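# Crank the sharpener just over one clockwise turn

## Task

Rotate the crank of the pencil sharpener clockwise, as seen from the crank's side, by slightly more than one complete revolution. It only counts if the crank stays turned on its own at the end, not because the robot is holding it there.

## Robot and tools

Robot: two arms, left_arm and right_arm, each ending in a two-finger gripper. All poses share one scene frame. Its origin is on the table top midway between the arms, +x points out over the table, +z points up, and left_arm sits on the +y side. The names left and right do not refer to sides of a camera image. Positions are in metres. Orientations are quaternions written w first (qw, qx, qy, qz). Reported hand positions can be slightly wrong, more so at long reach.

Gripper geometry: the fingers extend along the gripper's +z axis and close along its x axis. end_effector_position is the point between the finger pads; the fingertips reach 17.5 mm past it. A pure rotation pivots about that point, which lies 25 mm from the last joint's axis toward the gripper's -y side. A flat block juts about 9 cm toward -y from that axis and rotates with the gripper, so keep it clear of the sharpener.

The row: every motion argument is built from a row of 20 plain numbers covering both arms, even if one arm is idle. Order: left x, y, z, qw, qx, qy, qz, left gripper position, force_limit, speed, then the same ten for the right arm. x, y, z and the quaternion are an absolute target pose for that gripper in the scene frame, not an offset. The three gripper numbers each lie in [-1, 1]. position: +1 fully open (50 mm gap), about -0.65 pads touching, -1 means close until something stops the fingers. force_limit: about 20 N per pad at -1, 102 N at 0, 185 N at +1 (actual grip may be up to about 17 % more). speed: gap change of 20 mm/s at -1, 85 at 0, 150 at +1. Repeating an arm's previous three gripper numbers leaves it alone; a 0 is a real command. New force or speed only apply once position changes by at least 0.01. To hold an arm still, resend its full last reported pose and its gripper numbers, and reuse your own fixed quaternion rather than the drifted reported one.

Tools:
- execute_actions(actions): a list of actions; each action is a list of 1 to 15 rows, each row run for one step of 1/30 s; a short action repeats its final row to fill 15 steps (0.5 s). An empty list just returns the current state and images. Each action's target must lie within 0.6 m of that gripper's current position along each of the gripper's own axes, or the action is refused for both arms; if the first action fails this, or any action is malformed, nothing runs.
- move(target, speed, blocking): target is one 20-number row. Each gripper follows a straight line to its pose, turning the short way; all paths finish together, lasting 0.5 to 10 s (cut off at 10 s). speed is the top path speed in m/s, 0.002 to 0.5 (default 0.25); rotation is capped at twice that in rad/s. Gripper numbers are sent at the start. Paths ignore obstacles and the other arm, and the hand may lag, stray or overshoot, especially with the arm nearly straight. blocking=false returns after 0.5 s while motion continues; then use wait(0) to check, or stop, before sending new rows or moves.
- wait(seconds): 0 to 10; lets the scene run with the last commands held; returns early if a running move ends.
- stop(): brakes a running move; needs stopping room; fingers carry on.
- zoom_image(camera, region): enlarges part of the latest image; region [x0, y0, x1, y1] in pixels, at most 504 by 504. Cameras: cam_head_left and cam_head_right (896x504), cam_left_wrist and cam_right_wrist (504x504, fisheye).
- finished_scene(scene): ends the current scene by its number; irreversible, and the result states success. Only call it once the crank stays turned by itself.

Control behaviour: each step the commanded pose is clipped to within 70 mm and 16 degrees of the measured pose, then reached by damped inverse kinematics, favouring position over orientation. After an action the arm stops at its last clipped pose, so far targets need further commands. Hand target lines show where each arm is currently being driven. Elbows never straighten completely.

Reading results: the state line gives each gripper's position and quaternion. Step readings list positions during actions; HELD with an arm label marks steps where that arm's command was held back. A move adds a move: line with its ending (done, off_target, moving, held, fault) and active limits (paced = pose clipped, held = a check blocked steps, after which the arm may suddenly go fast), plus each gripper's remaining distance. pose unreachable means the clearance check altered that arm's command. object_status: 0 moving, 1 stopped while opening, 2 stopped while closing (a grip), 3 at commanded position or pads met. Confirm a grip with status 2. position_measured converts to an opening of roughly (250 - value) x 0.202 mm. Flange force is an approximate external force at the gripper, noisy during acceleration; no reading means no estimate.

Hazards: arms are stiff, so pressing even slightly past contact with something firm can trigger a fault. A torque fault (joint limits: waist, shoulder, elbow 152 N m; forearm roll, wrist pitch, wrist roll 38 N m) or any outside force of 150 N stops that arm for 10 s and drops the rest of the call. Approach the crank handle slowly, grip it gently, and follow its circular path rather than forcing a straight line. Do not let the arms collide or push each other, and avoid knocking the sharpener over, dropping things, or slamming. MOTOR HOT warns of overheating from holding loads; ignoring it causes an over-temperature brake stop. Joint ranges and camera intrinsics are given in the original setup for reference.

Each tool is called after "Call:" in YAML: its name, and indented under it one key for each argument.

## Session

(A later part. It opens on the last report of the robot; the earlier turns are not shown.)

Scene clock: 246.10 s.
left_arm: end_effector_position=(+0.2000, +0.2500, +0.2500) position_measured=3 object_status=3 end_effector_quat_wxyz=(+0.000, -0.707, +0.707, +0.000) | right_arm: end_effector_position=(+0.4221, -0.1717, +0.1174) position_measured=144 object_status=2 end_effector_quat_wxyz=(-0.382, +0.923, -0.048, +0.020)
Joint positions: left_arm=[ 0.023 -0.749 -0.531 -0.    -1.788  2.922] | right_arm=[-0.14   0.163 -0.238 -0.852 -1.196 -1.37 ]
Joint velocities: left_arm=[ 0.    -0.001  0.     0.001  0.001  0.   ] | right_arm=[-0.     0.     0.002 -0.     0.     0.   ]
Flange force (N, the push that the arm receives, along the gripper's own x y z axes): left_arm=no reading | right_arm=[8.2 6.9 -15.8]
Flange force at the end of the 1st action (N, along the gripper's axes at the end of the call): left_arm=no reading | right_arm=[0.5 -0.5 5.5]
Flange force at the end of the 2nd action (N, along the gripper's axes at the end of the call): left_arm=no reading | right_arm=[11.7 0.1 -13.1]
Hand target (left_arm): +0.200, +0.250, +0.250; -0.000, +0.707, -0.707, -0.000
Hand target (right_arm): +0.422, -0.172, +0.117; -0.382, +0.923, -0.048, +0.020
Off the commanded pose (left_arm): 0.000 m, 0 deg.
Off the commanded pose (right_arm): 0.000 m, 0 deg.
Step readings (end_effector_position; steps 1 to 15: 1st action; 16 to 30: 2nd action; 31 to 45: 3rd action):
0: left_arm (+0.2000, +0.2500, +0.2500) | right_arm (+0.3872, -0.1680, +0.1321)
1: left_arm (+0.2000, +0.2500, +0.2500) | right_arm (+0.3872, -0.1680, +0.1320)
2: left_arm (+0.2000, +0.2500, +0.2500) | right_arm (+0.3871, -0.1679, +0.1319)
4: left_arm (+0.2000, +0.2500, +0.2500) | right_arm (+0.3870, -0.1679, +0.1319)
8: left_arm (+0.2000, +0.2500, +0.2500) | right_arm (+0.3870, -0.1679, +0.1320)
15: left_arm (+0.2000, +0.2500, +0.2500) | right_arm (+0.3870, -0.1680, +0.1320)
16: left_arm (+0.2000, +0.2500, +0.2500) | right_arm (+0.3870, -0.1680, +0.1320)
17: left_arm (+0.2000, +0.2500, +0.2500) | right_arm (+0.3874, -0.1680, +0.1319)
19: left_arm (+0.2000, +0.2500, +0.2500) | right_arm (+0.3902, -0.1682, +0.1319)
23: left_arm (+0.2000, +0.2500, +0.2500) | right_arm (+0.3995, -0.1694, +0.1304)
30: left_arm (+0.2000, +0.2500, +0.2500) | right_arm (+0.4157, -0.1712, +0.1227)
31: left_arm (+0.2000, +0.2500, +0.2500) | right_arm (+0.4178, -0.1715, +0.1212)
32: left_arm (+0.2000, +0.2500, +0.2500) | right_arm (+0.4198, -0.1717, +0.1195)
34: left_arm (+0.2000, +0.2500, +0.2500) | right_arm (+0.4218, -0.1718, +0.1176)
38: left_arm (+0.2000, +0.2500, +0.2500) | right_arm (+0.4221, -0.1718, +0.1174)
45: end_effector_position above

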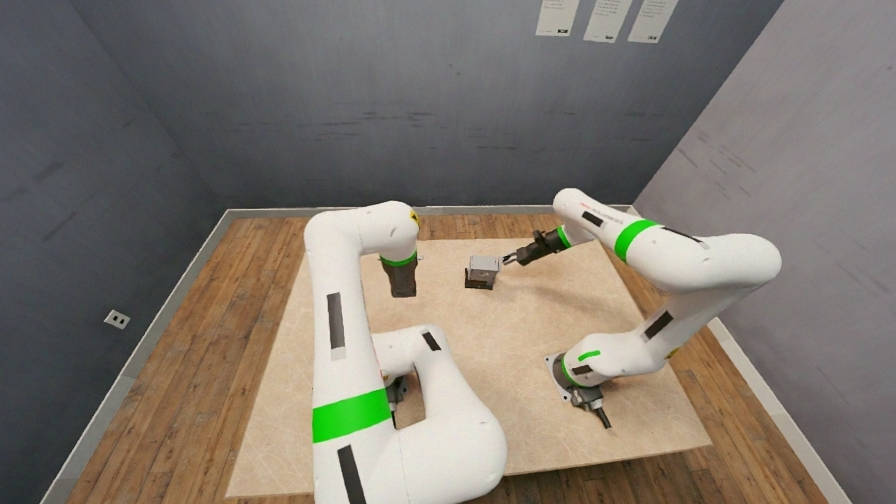

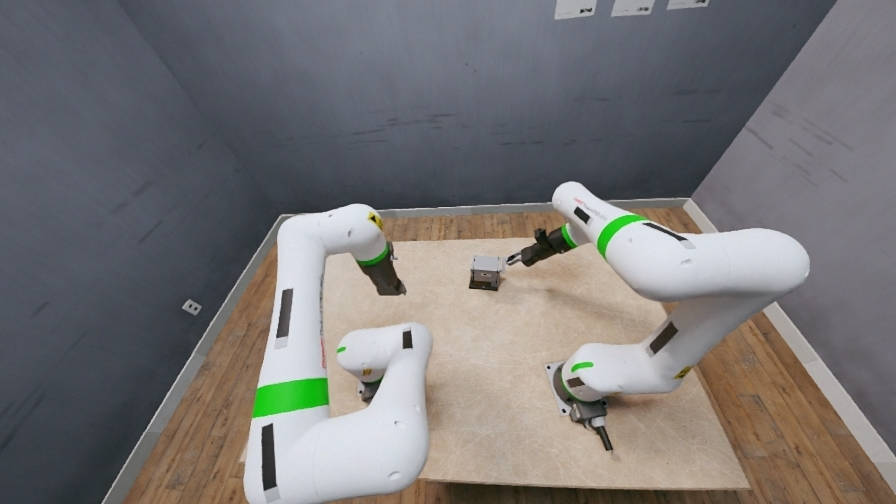

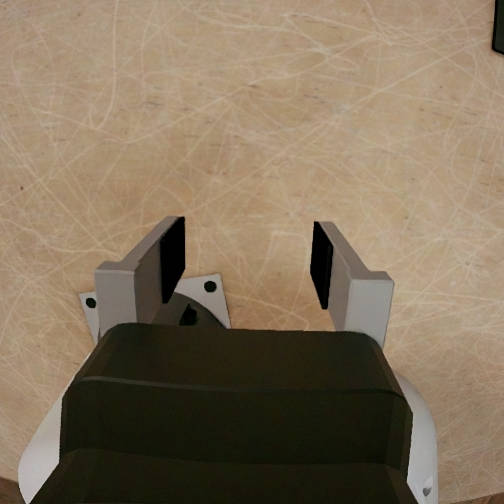

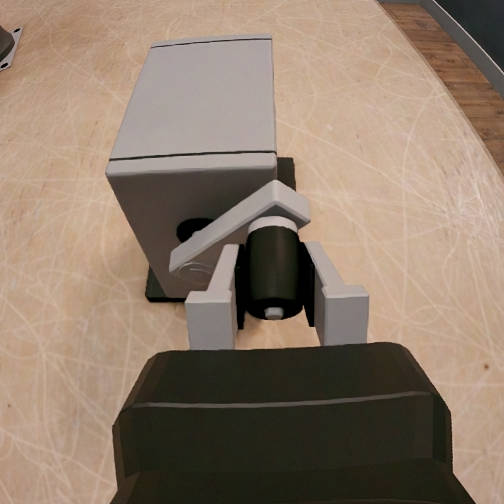

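Call:
execute_actions:
  actions:
    - [[0.2,0.25,0.25,0,-0.707,0.707,0,1,0,0,0.4243,-0.1724,0.1155,-0.3822,0.9226,-0.0484,0.02,-1,-0.8,-0.3],[0.2,0.25,0.25,0,-0.707,0.707,0,1,0,0,0.4265,-0.1729,0.1133,-0.3822,0.9226,-0.0484,0.02,-1,-0.8,-0.3],[0.2,0.25,0.25,0,-0.707,0.707,0,1,0,0,0.4284,-0.1733,0.111,-0.3822,0.9226,-0.0484,0.02,-1,-0.8,-0.3],[0.2,0.25,0.25,0,-0.707,0.707,0,1,0,0,0.4299,-0.1735,0.1088,-0.3822,0.9226,-0.0484,0.02,-1,-0.8,-0.3],[0.2,0.25,0.25,0,-0.707,0.707,0,1,0,0,0.4313,-0.1737,0.1065,-0.3822,0.9226,-0.0484,0.02,-1,-0.8,-0.3],[0.2,0.25,0.25,0,-0.707,0.707,0,1,0,0,0.4326,-0.1739,0.1042,-0.3822,0.9226,-0.0484,0.02,-1,-0.8,-0.3],[0.2,0.25,0.25,0,-0.707,0.707,0,1,0,0,0.4337,-0.174,0.1017,-0.3822,0.9226,-0.0484,0.02,-1,-0.8,-0.3],[0.2,0.25,0.25,0,-0.707,0.707,0,1,0,0,0.4347,-0.1742,0.0993,-0.3822,0.9226,-0.0484,0.02,-1,-0.8,-0.3],[0.2,0.25,0.25,0,-0.707,0.707,0,1,0,0,0.4356,-0.1743,0.0968,-0.3822,0.9226,-0.0484,0.02,-1,-0.8,-0.3],[0.2,0.25,0.25,0,-0.707,0.707,0,1,0,0,0.4364,-0.1744,0.0942,-0.3822,0.9226,-0.0484,0.02,-1,-0.8,-0.3],[0.2,0.25,0.25,0,-0.707,0.707,0,1,0,0,0.437,-0.1745,0.0916,-0.3822,0.9226,-0.0484,0.02,-1,-0.8,-0.3],[0.2,0.25,0.25,0,-0.707,0.707,0,1,0,0,0.4375,-0.1745,0.089,-0.3822,0.9226,-0.0484,0.02,-1,-0.8,-0.3],[0.2,0.25,0.25,0,-0.707,0.707,0,1,0,0,0.4378,-0.1746,0.0863,-0.3822,0.9226,-0.0484,0.02,-1,-0.8,-0.3],[0.2,0.25,0.25,0,-0.707,0.707,0,1,0,0,0.438,-0.1746,0.0837,-0.3822,0.9226,-0.0484,0.02,-1,-0.8,-0.3],[0.2,0.25,0.25,0,-0.707,0.707,0,1,0,0,0.4381,-0.1746,0.081,-0.3822,0.9226,-0.0484,0.02,-1,-0.8,-0.3]]

Call:
wait:
  seconds: 0.3

Scene clock: 282.03 s.
left_arm: end_effector_position=(+0.2000, +0.2500, +0.2500) position_measured=3 object_status=3 end_effector_quat_wxyz=(+0.000, -0.707, +0.707, +0.000) | right_arm: end_effector_position=(+0.4377, -0.1746, +0.0865) position_measured=144 object_status=2 end_effector_quat_wxyz=(-0.382, +0.923, -0.048, +0.020)
Joint positions: left_arm=[ 0.023 -0.749 -0.531 -0.    -1.788  2.922] | right_arm=[-0.151  0.249 -0.216 -0.869 -1.163 -1.31 ]
Joint velocities: left_arm=[ 0.001 -0.001  0.    -0.001 -0.001 -0.001] | right_arm=[-0.015  0.154 -0.021 -0.054  0.102  0.155]
Flange force (N, the push that the arm receives, along the gripper's own x y z axes): left_arm=no reading | right_arm=[-9.7 0.8 3.2]
Hand target (left_arm): +0.200, +0.250, +0.250; -0.000, +0.707, -0.707, -0.000
Hand target (right_arm): +0.438, -0.175, +0.081; -0.382, +0.923, -0.048, +0.020
Off the commanded pose (left_arm): 0.000 m, 0 deg.
Off the commanded pose (right_arm): 0.006 m, 0 deg.
Step readings (end_effector_position):
0: left_arm (+0.2000, +0.2500, +0.2500) | right_arm (+0.4221, -0.1717, +0.1174)
1: left_arm (+0.2000, +0.2500, +0.2500) | right_arm (+0.4222, -0.1717, +0.1173)
2: left_arm (+0.2000, +0.2500, +0.2500) | right_arm (+0.4230, -0.1718, +0.1166)
4: left_arm (+0.2000, +0.2500, +0.2500) | right_arm (+0.4261, -0.1726, +0.1133)
8: left_arm (+0.2000, +0.2500, +0.2500) | right_arm (+0.4321, -0.1737, +0.1044)
15: end_effector_position above

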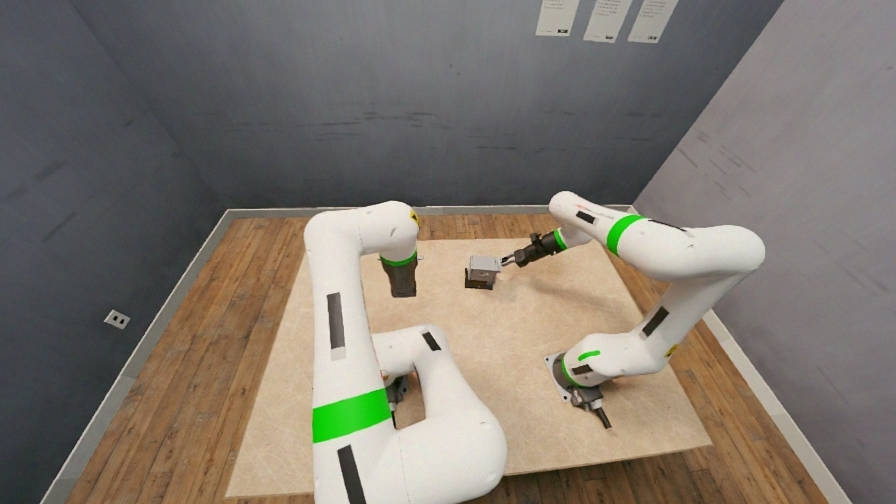

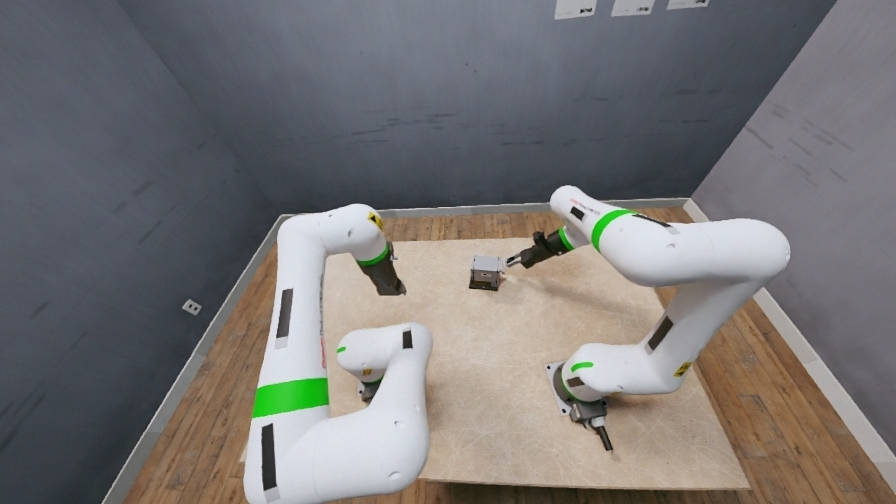

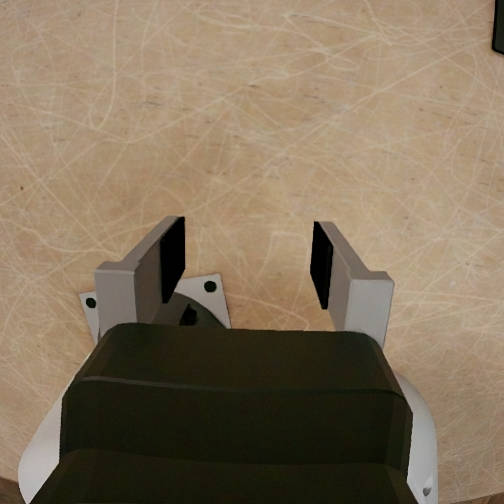

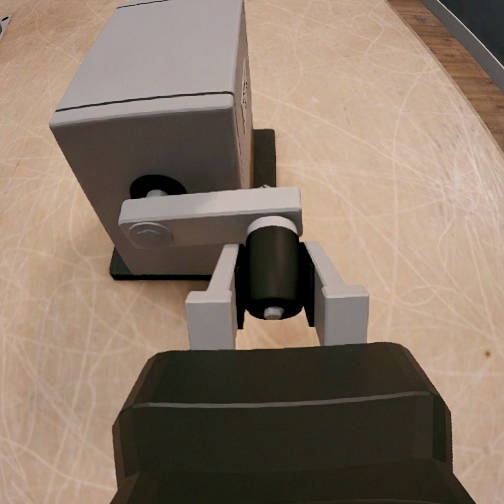

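Scene clock: 282.33 s.
left_arm: end_effector_position=(+0.2000, +0.2500, +0.2500) position_measured=3 object_status=3 end_effector_quat_wxyz=(+0.000, -0.707, +0.707, +0.000) | right_arm: end_effector_position=(+0.4381, -0.1747, +0.0811) position_measured=144 object_status=2 end_effector_quat_wxyz=(-0.382, +0.923, -0.048, +0.020)
Joint positions: left_arm=[ 0.023 -0.749 -0.531 -0.    -1.788  2.922] | right_arm=[-0.152  0.259 -0.218 -0.873 -1.156 -1.299]
Joint velocities: left_arm=[-0.002  0.001  0.    -0.001  0.001 -0.002] | right_arm=[ 0.  0.  0. -0.  0.  0.]
Flange force (N, the push that the arm receives, along the gripper's own x y z axes): left_arm=no reading | right_arm=[-14.7 -0.3 3.0]
Hand target (left_arm): +0.200, +0.250, +0.250; -0.000, +0.707, -0.707, -0.000
Hand target (right_arm): +0.438, -0.175, +0.081; -0.382, +0.923, -0.048, +0.020
Off the commanded pose (left_arm): 0.000 m, 0 deg.
Off the commanded pose (right_arm): 0.000 m, 0 deg.
wait: 0.30 s; at rest by 0.23 s

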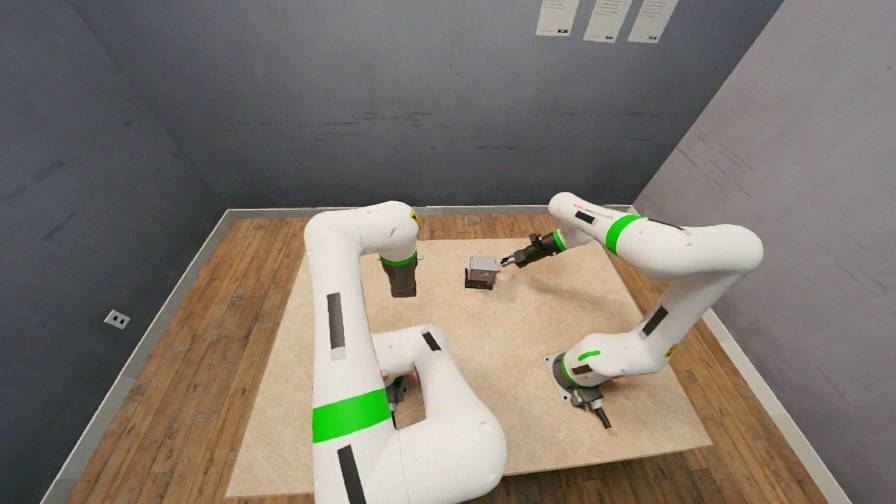

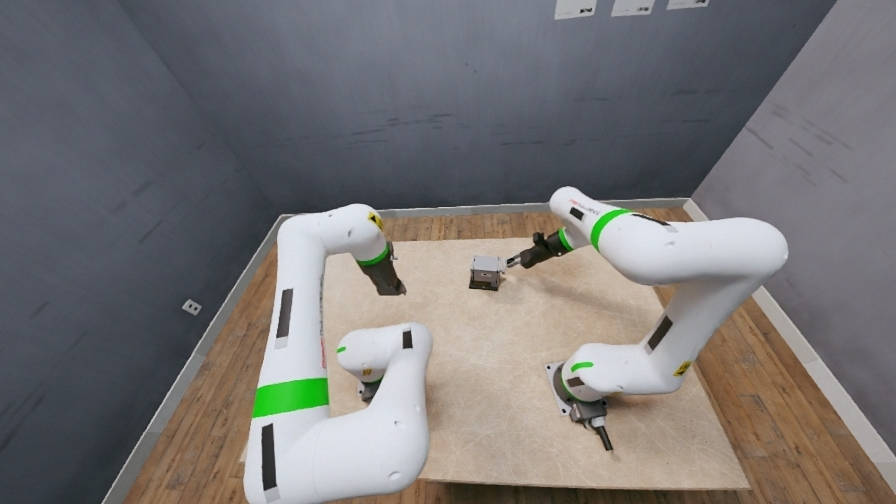

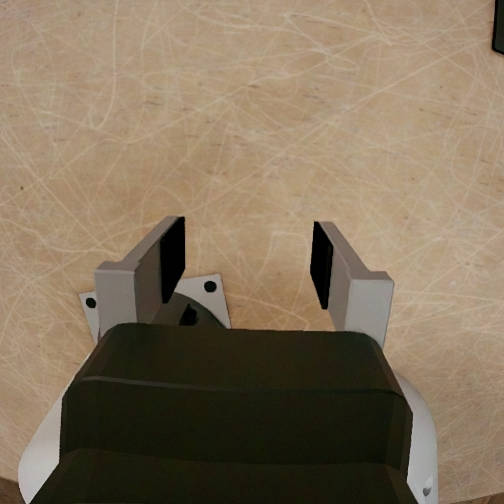

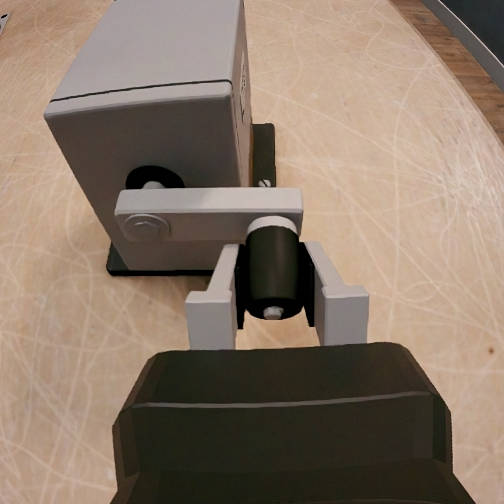

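Call:
execute_actions:
  actions:
    - [[0.2,0.25,0.25,0,-0.707,0.707,0,1,0,0,0.4376,-0.1746,0.079,-0.3822,0.9226,-0.0484,0.02,-1,-0.8,-0.3],[0.2,0.25,0.25,0,-0.707,0.707,0,1,0,0,0.437,-0.1745,0.0755,-0.3822,0.9226,-0.0484,0.02,-1,-0.8,-0.3],[0.2,0.25,0.25,0,-0.707,0.707,0,1,0,0,0.4364,-0.1745,0.0716,-0.3822,0.9226,-0.0484,0.02,-1,-0.8,-0.3],[0.2,0.25,0.25,0,-0.707,0.707,0,1,0,0,0.4356,-0.1743,0.0682,-0.3822,0.9226,-0.0484,0.02,-1,-0.8,-0.3],[0.2,0.25,0.25,0,-0.707,0.707,0,1,0,0,0.4345,-0.1742,0.0649,-0.3822,0.9226,-0.0484,0.02,-1,-0.8,-0.3],[0.2,0.25,0.25,0,-0.707,0.707,0,1,0,0,0.4332,-0.174,0.0617,-0.3822,0.9226,-0.0484,0.02,-1,-0.8,-0.3],[0.2,0.25,0.25,0,-0.707,0.707,0,1,0,0,0.4317,-0.1738,0.0585,-0.3822,0.9226,-0.0484,0.02,-1,-0.8,-0.3],[0.2,0.25,0.25,0,-0.707,0.707,0,1,0,0,0.43,-0.1736,0.0555,-0.3822,0.9226,-0.0484,0.02,-1,-0.8,-0.3],[0.2,0.25,0.25,0,-0.707,0.707,0,1,0,0,0.428,-0.1734,0.0526,-0.3822,0.9226,-0.0484,0.02,-1,-0.8,-0.3],[0.2,0.25,0.25,0,-0.707,0.707,0,1,0,0,0.4259,-0.1731,0.0499,-0.3822,0.9226,-0.0484,0.02,-1,-0.8,-0.3],[0.2,0.25,0.25,0,-0.707,0.707,0,1,0,0,0.4236,-0.1728,0.0473,-0.3822,0.9226,-0.0484,0.02,-1,-0.8,-0.3],[0.2,0.25,0.25,0,-0.707,0.707,0,1,0,0,0.4211,-0.1724,0.0448,-0.3822,0.9226,-0.0484,0.02,-1,-0.8,-0.3],[0.2,0.25,0.25,0,-0.707,0.707,0,1,0,0,0.4184,-0.1721,0.0426,-0.3822,0.9226,-0.0484,0.02,-1,-0.8,-0.3],[0.2,0.25,0.25,0,-0.707,0.707,0,1,0,0,0.4156,-0.1717,0.0406,-0.3822,0.9226,-0.0484,0.02,-1,-0.8,-0.3],[0.2,0.25,0.25,0,-0.707,0.707,0,1,0,0,0.4127,-0.1714,0.0387,-0.3822,0.9226,-0.0484,0.02,-1,-0.8,-0.3]]

Call:
wait:
  seconds: 0.3

Call:
zoom_image:
  camera: "cam_head_right"
  region: [460, 220, 600, 310]

Scene clock: 340.50 s.
left_arm: end_effector_position=(+0.2000, +0.2500, +0.2500) position_measured=3 object_status=3 end_effector_quat_wxyz=(+0.000, -0.707, +0.707, +0.000) | right_arm: end_effector_position=(+0.4186, -0.1723, +0.0427) position_measured=144 object_status=2 end_effector_quat_wxyz=(-0.382, +0.923, -0.049, +0.020)
Joint positions: left_arm=[ 0.023 -0.749 -0.531 -0.    -1.788  2.922] | right_arm=[-0.155  0.291 -0.286 -0.91  -1.094 -1.212]
Joint velocities: left_arm=[ 0. -0. -0. -0. -0.  0.] | right_arm=[ 0.008 -0.024 -0.229 -0.083  0.124  0.171]
Flange force (N, the push that the arm receives, along the gripper's own x y z axes): left_arm=no reading | right_arm=[-3.1 -2.5 2.4]
Hand target (left_arm): +0.200, +0.250, +0.250; -0.000, +0.707, -0.707, -0.000
Hand target (right_arm): +0.413, -0.171, +0.039; -0.382, +0.923, -0.048, +0.020
Off the commanded pose (left_arm): 0.000 m, 0 deg.
Off the commanded pose (right_arm): 0.007 m, 0 deg.
Step readings (end_effector_position):
0: left_arm (+0.2000, +0.2500, +0.2500) | right_arm (+0.4381, -0.1747, +0.0811)
1: left_arm (+0.2000, +0.2500, +0.2500) | right_arm (+0.4380, -0.1747, +0.0809)
2: left_arm (+0.2000, +0.2500, +0.2500) | right_arm (+0.4379, -0.1747, +0.0798)
4: left_arm (+0.2000, +0.2500, +0.2500) | right_arm (+0.4370, -0.1746, +0.0748)
8: left_arm (+0.2000, +0.2500, +0.2500) | right_arm (+0.4330, -0.1741, +0.0617)
15: end_effector_position above

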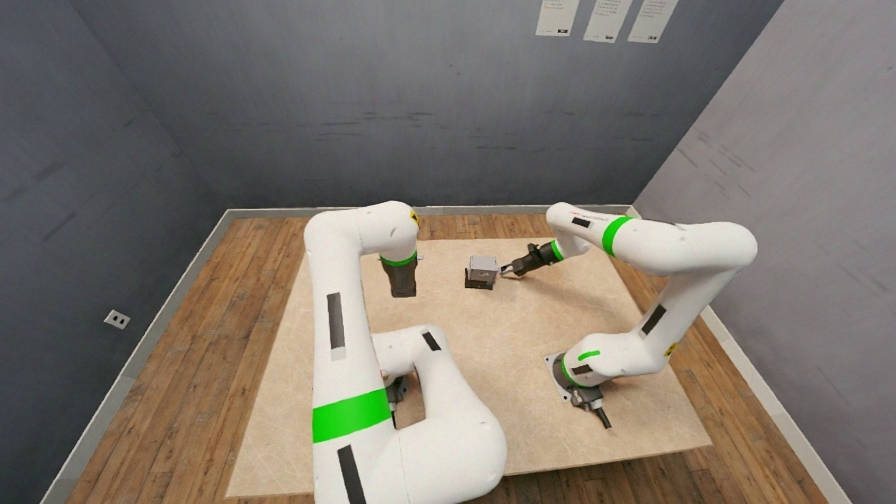

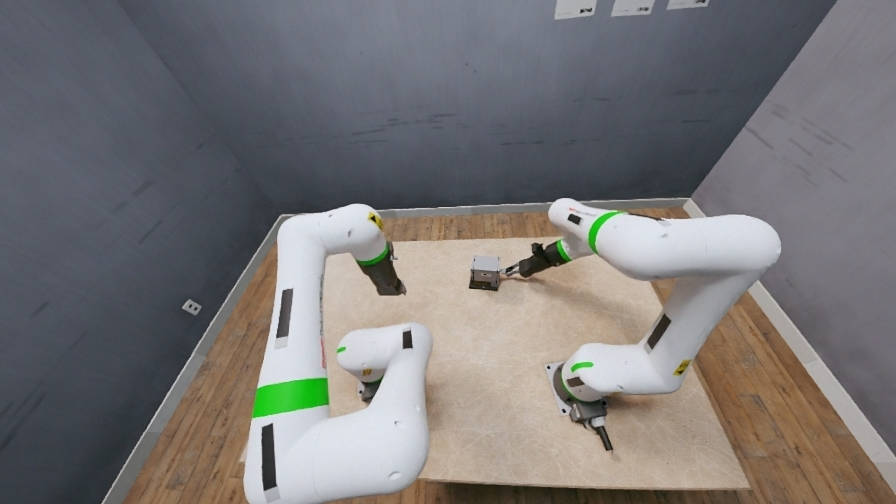

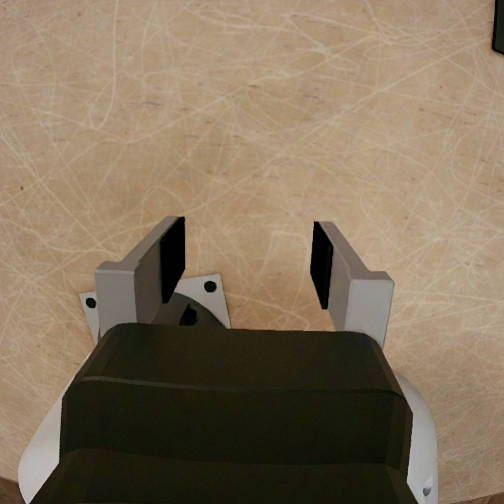

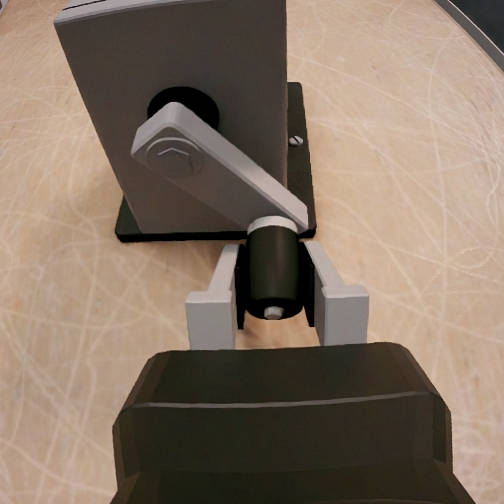

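Scene clock: 340.80 s.
left_arm: end_effector_position=(+0.2000, +0.2500, +0.2500) position_measured=3 object_status=3 end_effector_quat_wxyz=(+0.000, -0.707, +0.707, +0.000) | right_arm: end_effector_position=(+0.4128, -0.1715, +0.0386) position_measured=144 object_status=2 end_effector_quat_wxyz=(-0.382, +0.923, -0.048, +0.020)
Joint positions: left_arm=[ 0.023 -0.749 -0.531 -0.    -1.788  2.922] | right_arm=[-0.154  0.288 -0.302 -0.916 -1.085 -1.2  ]
Joint velocities: left_arm=[ 0.001  0.    -0.     0.    -0.001 -0.   ] | right_arm=[ 0.    -0.     0.    -0.    -0.     0.001]
Flange force (N, the push that the arm receives, along the gripper's own x y z axes): left_arm=no reading | right_arm=[-8.3 -9.6 -4.3]
Hand target (left_arm): +0.200, +0.250, +0.250; -0.000, +0.707, -0.707, -0.000
Hand target (right_arm): +0.413, -0.171, +0.039; -0.382, +0.923, -0.048, +0.020
Off the commanded pose (left_arm): 0.000 m, 0 deg.
Off the commanded pose (right_arm): 0.000 m, 0 deg.
wait: 0.30 s; at rest by 0.23 s

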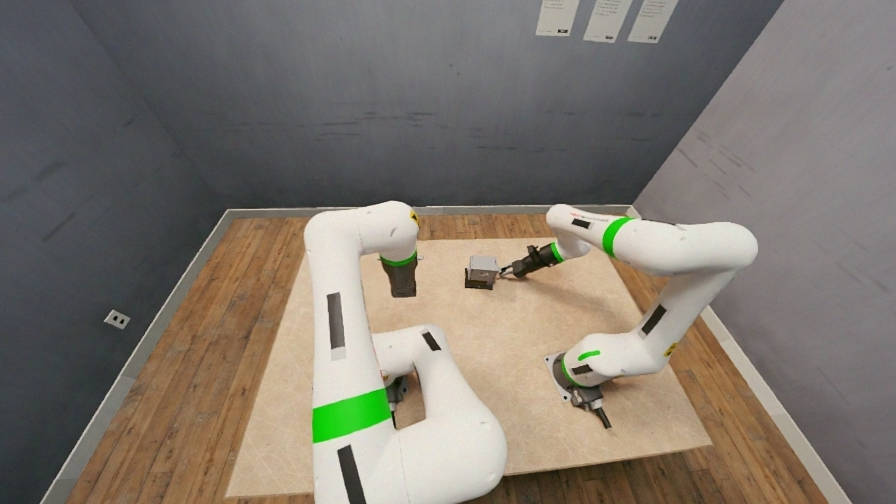

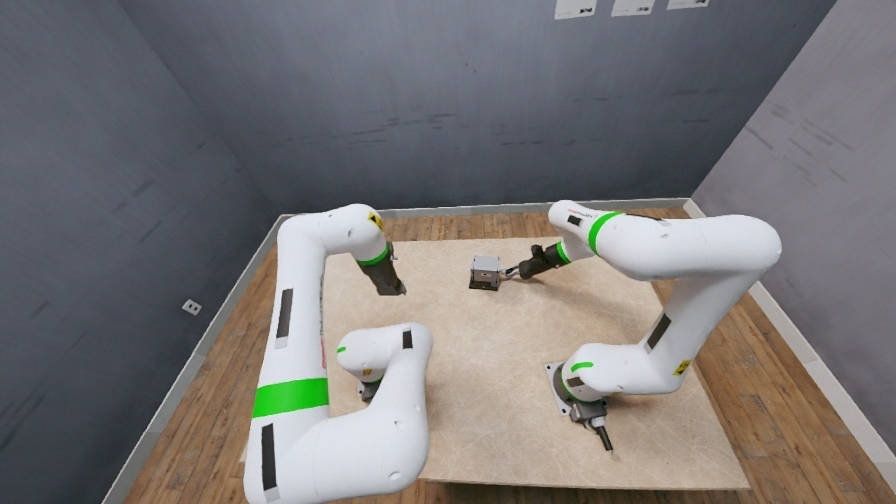

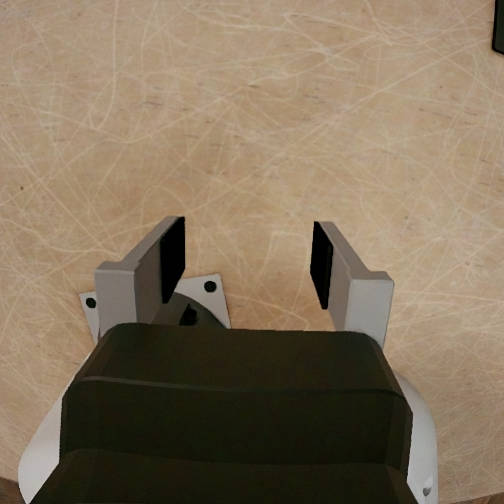

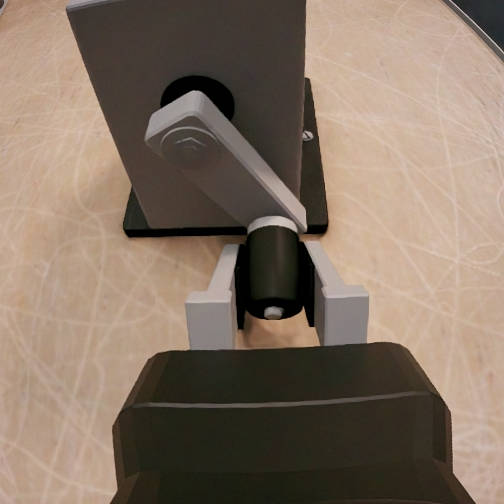

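Region (460, 220, 600, 310) of cam_head_right's 896x504 image, scaled by 3.600, with more detail than that image has; it fills the top 324 rows of this view, and the rest is white.

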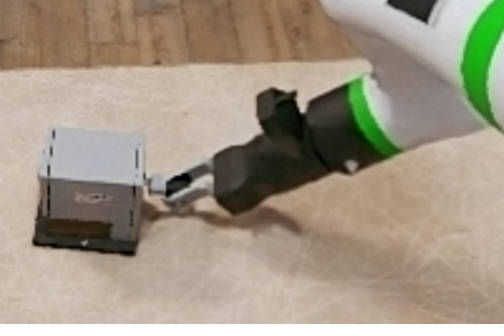

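Call:
execute_actions:
  actions:
    - [[0.2,0.25,0.25,0,-0.707,0.707,0,1,0,0,0.4114,-0.1712,0.0386,-0.3822,0.9226,-0.0484,0.02,-1,-0.8,-0.3],[0.2,0.25,0.25,0,-0.707,0.707,0,1,0,0,0.4091,-0.1708,0.0374,-0.3822,0.9226,-0.0484,0.02,-1,-0.8,-0.3],[0.2,0.25,0.25,0,-0.707,0.707,0,1,0,0,0.4051,-0.1703,0.0358,-0.3822,0.9226,-0.0484,0.02,-1,-0.8,-0.3],[0.2,0.25,0.25,0,-0.707,0.707,0,1,0,0,0.401,-0.1698,0.0345,-0.3822,0.9226,-0.0484,0.02,-1,-0.8,-0.3],[0.2,0.25,0.25,0,-0.707,0.707,0,1,0,0,0.3968,-0.1692,0.0336,-0.3822,0.9226,-0.0484,0.02,-1,-0.8,-0.3],[0.2,0.25,0.25,0,-0.707,0.707,0,1,0,0,0.3926,-0.1687,0.033,-0.3822,0.9226,-0.0484,0.02,-1,-0.8,-0.3],[0.2,0.25,0.25,0,-0.707,0.707,0,1,0,0,0.3883,-0.1681,0.0328,-0.3822,0.9226,-0.0484,0.02,-1,-0.8,-0.3],[0.2,0.25,0.25,0,-0.707,0.707,0,1,0,0,0.384,-0.1675,0.033,-0.3822,0.9226,-0.0484,0.02,-1,-0.8,-0.3],[0.2,0.25,0.25,0,-0.707,0.707,0,1,0,0,0.3798,-0.167,0.0336,-0.3822,0.9226,-0.0484,0.02,-1,-0.8,-0.3],[0.2,0.25,0.25,0,-0.707,0.707,0,1,0,0,0.3756,-0.1664,0.0345,-0.3822,0.9226,-0.0484,0.02,-1,-0.8,-0.3],[0.2,0.25,0.25,0,-0.707,0.707,0,1,0,0,0.3715,-0.1659,0.0358,-0.3822,0.9226,-0.0484,0.02,-1,-0.8,-0.3],[0.2,0.25,0.25,0,-0.707,0.707,0,1,0,0,0.3675,-0.1654,0.0374,-0.3822,0.9226,-0.0484,0.02,-1,-0.8,-0.3],[0.2,0.25,0.25,0,-0.707,0.707,0,1,0,0,0.3637,-0.1648,0.0394,-0.3822,0.9226,-0.0484,0.02,-1,-0.8,-0.3],[0.2,0.25,0.25,0,-0.707,0.707,0,1,0,0,0.3601,-0.1644,0.0418,-0.3822,0.9226,-0.0484,0.02,-1,-0.8,-0.3],[0.2,0.25,0.25,0,-0.707,0.707,0,1,0,0,0.3567,-0.1639,0.0444,-0.3822,0.9226,-0.0484,0.02,-1,-0.8,-0.3]]
    - [[0.2,0.25,0.25,0,-0.707,0.707,0,1,0,0,0.3535,-0.1635,0.0473,-0.3822,0.9226,-0.0484,0.02,-1,-0.8,-0.3],[0.2,0.25,0.25,0,-0.707,0.707,0,1,0,0,0.3506,-0.1631,0.0505,-0.3822,0.9226,-0.0484,0.02,-1,-0.8,-0.3],[0.2,0.25,0.25,0,-0.707,0.707,0,1,0,0,0.348,-0.1628,0.0539,-0.3822,0.9226,-0.0484,0.02,-1,-0.8,-0.3],[0.2,0.25,0.25,0,-0.707,0.707,0,1,0,0,0.3457,-0.1625,0.0576,-0.3822,0.9226,-0.0484,0.02,-1,-0.8,-0.3],[0.2,0.25,0.25,0,-0.707,0.707,0,1,0,0,0.3437,-0.1622,0.0614,-0.3822,0.9226,-0.0484,0.02,-1,-0.8,-0.3],[0.2,0.25,0.25,0,-0.707,0.707,0,1,0,0,0.3421,-0.162,0.0654,-0.3822,0.9226,-0.0484,0.02,-1,-0.8,-0.3],[0.2,0.25,0.25,0,-0.707,0.707,0,1,0,0,0.3408,-0.1618,0.0696,-0.3822,0.9226,-0.0484,0.02,-1,-0.8,-0.3],[0.2,0.25,0.25,0,-0.707,0.707,0,1,0,0,0.3398,-0.1617,0.0738,-0.3822,0.9226,-0.0484,0.02,-1,-0.8,-0.3],[0.2,0.25,0.25,0,-0.707,0.707,0,1,0,0,0.3393,-0.1616,0.0781,-0.3822,0.9226,-0.0484,0.02,-1,-0.8,-0.3],[0.2,0.25,0.25,0,-0.707,0.707,0,1,0,0,0.3391,-0.1616,0.0824,-0.3822,0.9226,-0.0484,0.02,-1,-0.8,-0.3],[0.2,0.25,0.25,0,-0.707,0.707,0,1,0,0,0.3393,-0.1616,0.0867,-0.3822,0.9226,-0.0484,0.02,-1,-0.8,-0.3],[0.2,0.25,0.25,0,-0.707,0.707,0,1,0,0,0.3398,-0.1617,0.091,-0.3822,0.9226,-0.0484,0.02,-1,-0.8,-0.3],[0.2,0.25,0.25,0,-0.707,0.707,0,1,0,0,0.3408,-0.1618,0.0952,-0.3822,0.9226,-0.0484,0.02,-1,-0.8,-0.3],[0.2,0.25,0.25,0,-0.707,0.707,0,1,0,0,0.3421,-0.162,0.0994,-0.3822,0.9226,-0.0484,0.02,-1,-0.8,-0.3],[0.2,0.25,0.25,0,-0.707,0.707,0,1,0,0,0.3437,-0.1622,0.1034,-0.3822,0.9226,-0.0484,0.02,-1,-0.8,-0.3]]
    - [[0.2,0.25,0.25,0,-0.707,0.707,0,1,0,0,0.3457,-0.1625,0.1072,-0.3822,0.9226,-0.0484,0.02,-1,-0.8,-0.3],[0.2,0.25,0.25,0,-0.707,0.707,0,1,0,0,0.348,-0.1628,0.1109,-0.3822,0.9226,-0.0484,0.02,-1,-0.8,-0.3],[0.2,0.25,0.25,0,-0.707,0.707,0,1,0,0,0.3506,-0.1631,0.1143,-0.3822,0.9226,-0.0484,0.02,-1,-0.8,-0.3],[0.2,0.25,0.25,0,-0.707,0.707,0,1,0,0,0.3535,-0.1635,0.1175,-0.3822,0.9226,-0.0484,0.02,-1,-0.8,-0.3],[0.2,0.25,0.25,0,-0.707,0.707,0,1,0,0,0.3567,-0.1639,0.1204,-0.3822,0.9226,-0.0484,0.02,-1,-0.8,-0.3],[0.2,0.25,0.25,0,-0.707,0.707,0,1,0,0,0.3601,-0.1644,0.123,-0.3822,0.9226,-0.0484,0.02,-1,-0.8,-0.3],[0.2,0.25,0.25,0,-0.707,0.707,0,1,0,0,0.3637,-0.1648,0.1254,-0.3822,0.9226,-0.0484,0.02,-1,-0.8,-0.3],[0.2,0.25,0.25,0,-0.707,0.707,0,1,0,0,0.3675,-0.1654,0.1274,-0.3822,0.9226,-0.0484,0.02,-1,-0.8,-0.3],[0.2,0.25,0.25,0,-0.707,0.707,0,1,0,0,0.3715,-0.1659,0.129,-0.3822,0.9226,-0.0484,0.02,-1,-0.8,-0.3],[0.2,0.25,0.25,0,-0.707,0.707,0,1,0,0,0.3756,-0.1664,0.1303,-0.3822,0.9226,-0.0484,0.02,-1,-0.8,-0.3],[0.2,0.25,0.25,0,-0.707,0.707,0,1,0,0,0.3798,-0.167,0.1312,-0.3822,0.9226,-0.0484,0.02,-1,-0.8,-0.3],[0.2,0.25,0.25,0,-0.707,0.707,0,1,0,0,0.384,-0.1675,0.1318,-0.3822,0.9226,-0.0484,0.02,-1,-0.8,-0.3],[0.2,0.25,0.25,0,-0.707,0.707,0,1,0,0,0.3883,-0.1681,0.132,-0.3822,0.9226,-0.0484,0.02,-1,-0.8,-0.3],[0.2,0.25,0.25,0,-0.707,0.707,0,1,0,0,0.3926,-0.1687,0.1318,-0.3822,0.9226,-0.0484,0.02,-1,-0.8,-0.3],[0.2,0.25,0.25,0,-0.707,0.707,0,1,0,0,0.3968,-0.1692,0.1312,-0.3822,0.9226,-0.0484,0.02,-1,-0.8,-0.3]]
    - [[0.2,0.25,0.25,0,-0.707,0.707,0,1,0,0,0.401,-0.1698,0.1303,-0.3822,0.9226,-0.0484,0.02,-1,-0.8,-0.3],[0.2,0.25,0.25,0,-0.707,0.707,0,1,0,0,0.4051,-0.1703,0.129,-0.3822,0.9226,-0.0484,0.02,-1,-0.8,-0.3],[0.2,0.25,0.25,0,-0.707,0.707,0,1,0,0,0.4091,-0.1708,0.1274,-0.3822,0.9226,-0.0484,0.02,-1,-0.8,-0.3],[0.2,0.25,0.25,0,-0.707,0.707,0,1,0,0,0.4129,-0.1714,0.1254,-0.3822,0.9226,-0.0484,0.02,-1,-0.8,-0.3],[0.2,0.25,0.25,0,-0.707,0.707,0,1,0,0,0.4158,-0.1717,0.1235,-0.3822,0.9226,-0.0484,0.02,-1,-0.8,-0.3],[0.2,0.25,0.25,0,-0.707,0.707,0,1,0,0,0.4179,-0.172,0.122,-0.3822,0.9226,-0.0484,0.02,-1,-0.8,-0.3],[0.2,0.25,0.25,0,-0.707,0.707,0,1,0,0,0.4193,-0.1722,0.1209,-0.3822,0.9226,-0.0484,0.02,-1,-0.8,-0.3],[0.2,0.25,0.25,0,-0.707,0.707,0,1,0,0,0.4199,-0.1723,0.1204,-0.3822,0.9226,-0.0484,0.02,-1,-0.8,-0.3],[0.2,0.25,0.25,0,-0.707,0.707,0,1,0,0,0.4199,-0.1723,0.1204,-0.3822,0.9226,-0.0484,0.02,-1,-0.8,-0.3],[0.2,0.25,0.25,0,-0.707,0.707,0,1,0,0,0.4199,-0.1723,0.1204,-0.3822,0.9226,-0.0484,0.02,-1,-0.8,-0.3],[0.2,0.25,0.25,0,-0.707,0.707,0,1,0,0,0.4199,-0.1723,0.1204,-0.3822,0.9226,-0.0484,0.02,1,-0.8,0.5]]

Scene clock: 431.33 s.
left_arm: end_effector_position=(+0.2000, +0.2500, +0.2500) position_measured=3 object_status=3 end_effector_quat_wxyz=(+0.000, -0.707, +0.707, +0.000) | right_arm: end_effector_position=(+0.4199, -0.1724, +0.1205) position_measured=54 object_status=0 end_effector_quat_wxyz=(-0.382, +0.923, -0.048, +0.020)
Joint positions: left_arm=[ 0.023 -0.749 -0.531 -0.    -1.788  2.922] | right_arm=[-0.141  0.154 -0.241 -0.85  -1.201 -1.374]
Joint velocities: left_arm=[ 0.     0.001 -0.     0.001  0.     0.   ] | right_arm=[-0.001  0.001  0.001 -0.001 -0.001  0.   ]
Flange force (N, the push that the arm receives, along the gripper's own x y z axes): left_arm=no reading | right_arm=[2.3 2.6 3.7]
Flange force at the end of the 1st action (N, along the gripper's axes at the end of the call): left_arm=no reading | right_arm=[-2.1 5.6 7.3]
Flange force at the end of the 2nd action (N, along the gripper's axes at the end of the call): left_arm=no reading | right_arm=[-14.3 -3.1 -1.2]
Flange force at the end of the 3rd action (N, along the gripper's axes at the end of the call): left_arm=no reading | right_arm=[-3.0 -6.0 6.2]
Hand target (left_arm): +0.200, +0.250, +0.250; -0.000, +0.707, -0.707, -0.000
Hand target (right_arm): +0.420, -0.172, +0.120; -0.382, +0.923, -0.048, +0.020
Off the commanded pose (left_arm): 0.000 m, 0 deg.
Off the commanded pose (right_arm): 0.000 m, 0 deg.
Step readings (end_effector_position; steps 1 to 15: 1st action; 16 to 30: 2nd action; 31 to 45: 3rd action; 46 to 60: 4th action):
0: left_arm (+0.2000, +0.2500, +0.2500) | right_arm (+0.4128, -0.1714, +0.0386)
1: left_arm (+0.2000, +0.2500, +0.2500) | right_arm (+0.4127, -0.1714, +0.0386)
2: left_arm (+0.2000, +0.2500, +0.2500) | right_arm (+0.4120, -0.1713, +0.0385)
4: left_arm (+0.2000, +0.2500, +0.2500) | right_arm (+0.4082, -0.1708, +0.0369)
8: left_arm (+0.2000, +0.2500, +0.2500) | right_arm (+0.3938, -0.1688, +0.0331)
15: left_arm (+0.2000, +0.2500, +0.2500) | right_arm (+0.3662, -0.1649, +0.0380)
16: left_arm (+0.2000, +0.2500, +0.2500) | right_arm (+0.3629, -0.1644, +0.0400)
17: left_arm (+0.2000, +0.2500, +0.2500) | right_arm (+0.3595, -0.1640, +0.0423)
19: left_arm (+0.2000, +0.2500, +0.2500) | right_arm (+0.3532, -0.1632, +0.0478)
23: left_arm (+0.2000, +0.2500, +0.2500) | right_arm (+0.3438, -0.1619, +0.0619)
30: left_arm (+0.2000, +0.2500, +0.2500) | right_arm (+0.3406, -0.1616, +0.0935)
31: left_arm (+0.2000, +0.2500, +0.2500) | right_arm (+0.3419, -0.1617, +0.0981)
32: left_arm (+0.2000, +0.2500, +0.2500) | right_arm (+0.3436, -0.1620, +0.1024)
34: left_arm (+0.2000, +0.2500, +0.2500) | right_arm (+0.3478, -0.1626, +0.1101)
38: left_arm (+0.2000, +0.2500, +0.2500) | right_arm (+0.3591, -0.1642, +0.1223)
45: left_arm (+0.2000, +0.2500, +0.2500) | right_arm (+0.3863, -0.1681, +0.1318)
46: left_arm (+0.2000, +0.2500, +0.2500) | right_arm (+0.3904, -0.1686, +0.1318)
47: left_arm (+0.2000, +0.2500, +0.2500) | right_arm (+0.3945, -0.1692, +0.1313)
49: left_arm (+0.2000, +0.2500, +0.2500) | right_arm (+0.4026, -0.1703, +0.1294)
53: left_arm (+0.2000, +0.2500, +0.2500) | right_arm (+0.4161, -0.1721, +0.1228)
60: end_effector_position above

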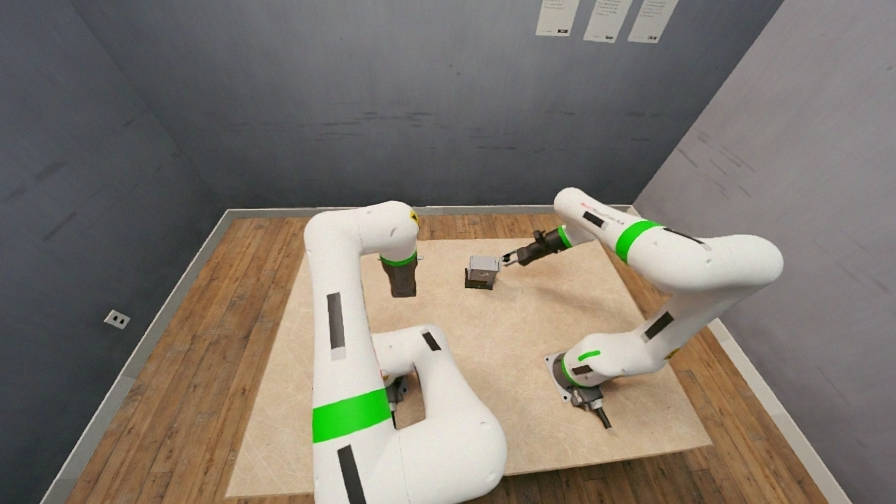

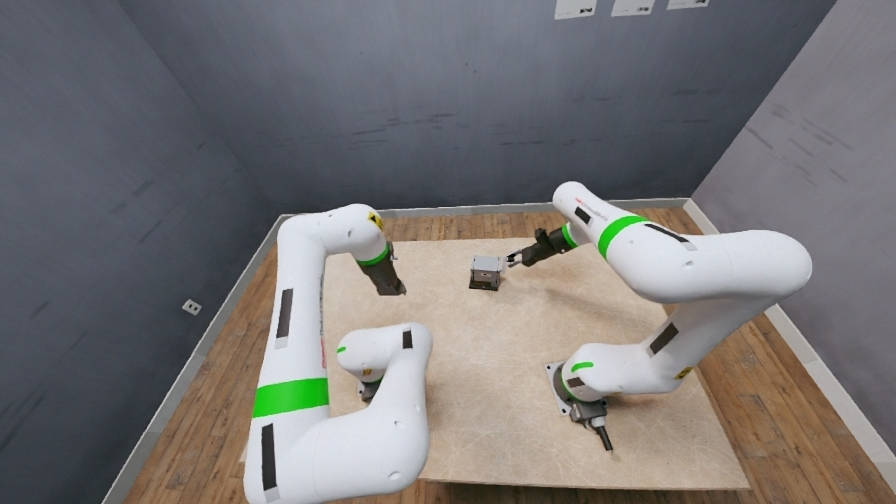

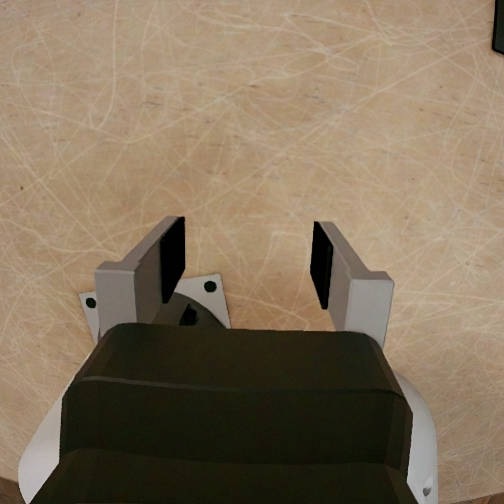

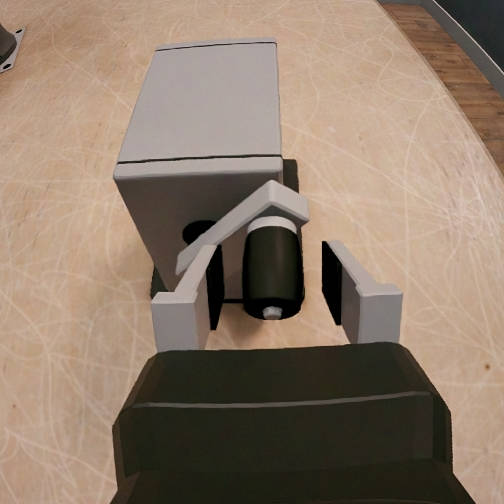

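Done; back off a little and finish.

Call:
execute_actions:
  actions:
    - [[0.2,0.25,0.25,0,-0.707,0.707,0,1,0,0,0.416,-0.205,0.153,-0.3822,0.9226,-0.0484,0.02,1,-0.8,0.5]]

Call:
finished_scene:
  scene: 1

Scene clock: 435.27 s.
left_arm: end_effector_position=(+0.2000, +0.2500, +0.2500) position_measured=3 object_status=3 end_effector_quat_wxyz=(-0.000, -0.707, +0.707, +0.000) | right_arm: end_effector_position=(+0.4158, -0.2050, +0.1530) position_measured=3 object_status=3 end_effector_quat_wxyz=(-0.382, +0.923, -0.048, +0.020)
Joint positions: left_arm=[ 0.023 -0.749 -0.531  0.    -1.788  2.922] | right_arm=[-0.211  0.112 -0.207 -0.821 -1.301 -1.387]
Joint velocities: left_arm=[-0.     0.     0.     0.     0.001  0.001] | right_arm=[-0.001  0.001  0.001  0.    -0.001  0.   ]
Flange force (N, the push that the arm receives, along the gripper's own x y z axes): left_arm=no reading | right_arm=[1.1 2.1 4.9]
Hand target (left_arm): +0.200, +0.250, +0.250; +0.000, +0.707, -0.707, -0.000
Hand target (right_arm): +0.416, -0.205, +0.153; -0.382, +0.923, -0.048, +0.020
Off the commanded pose (left_arm): 0.000 m, 0 deg.
Off the commanded pose (right_arm): 0.000 m, 0 deg.
Step readings (end_effector_position):
0: left_arm (+0.2000, +0.2500, +0.2500) | right_arm (+0.4199, -0.1724, +0.1205)
1: left_arm (+0.2000, +0.2500, +0.2500) | right_arm (+0.4200, -0.1725, +0.1206)
2: left_arm (+0.2000, +0.2500, +0.2500) | right_arm (+0.4197, -0.1741, +0.1223)
4: left_arm (+0.2000, +0.2500, +0.2500) | right_arm (+0.4184, -0.1861, +0.1339)
8: left_arm (+0.2000, +0.2500, +0.2500) | right_arm (+0.4160, -0.2046, +0.1524)
15: end_effector_position above

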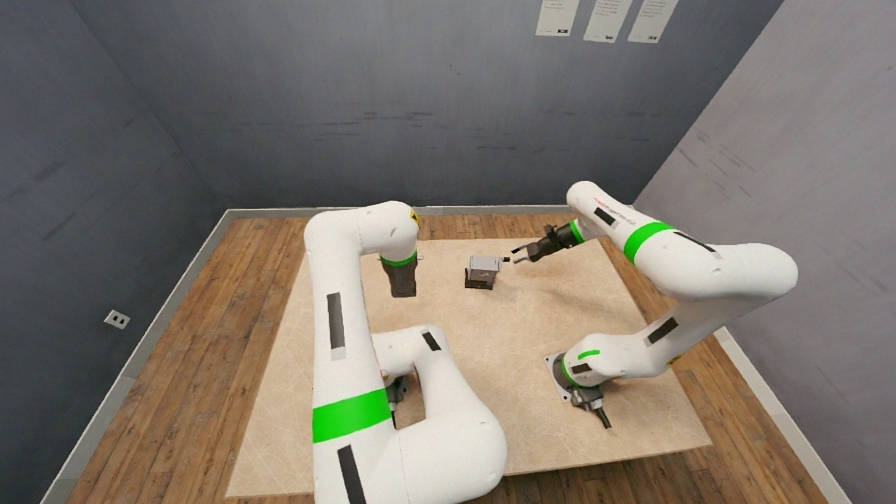

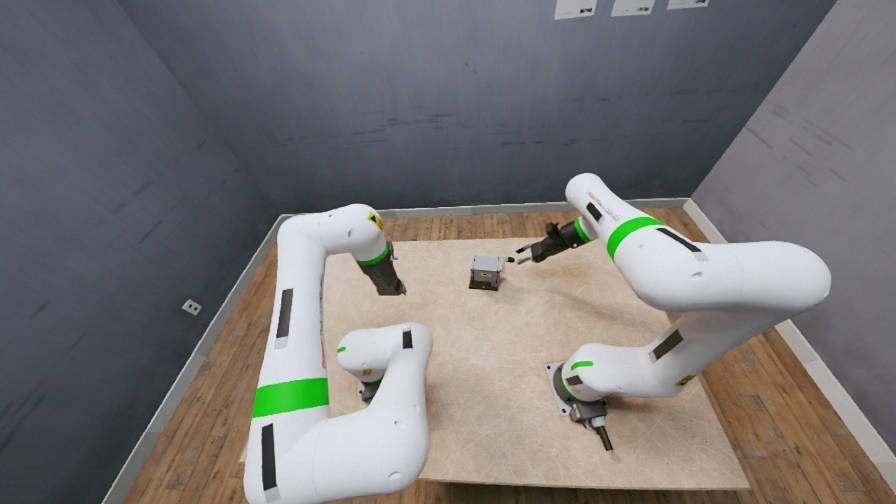

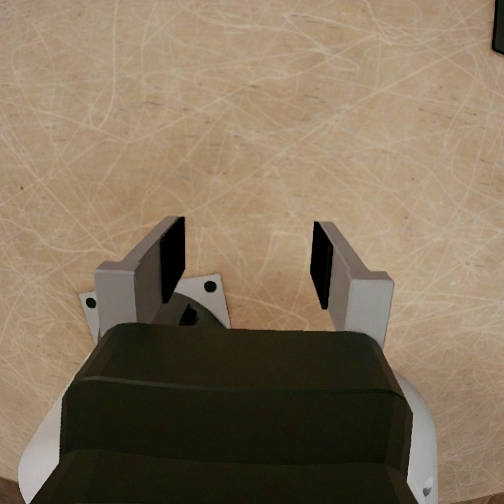

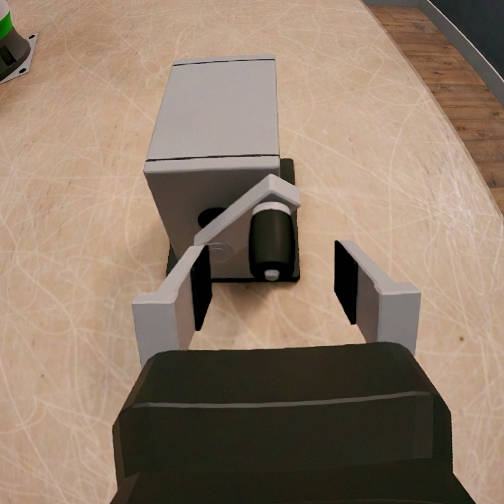

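The scene is finished: the task was done.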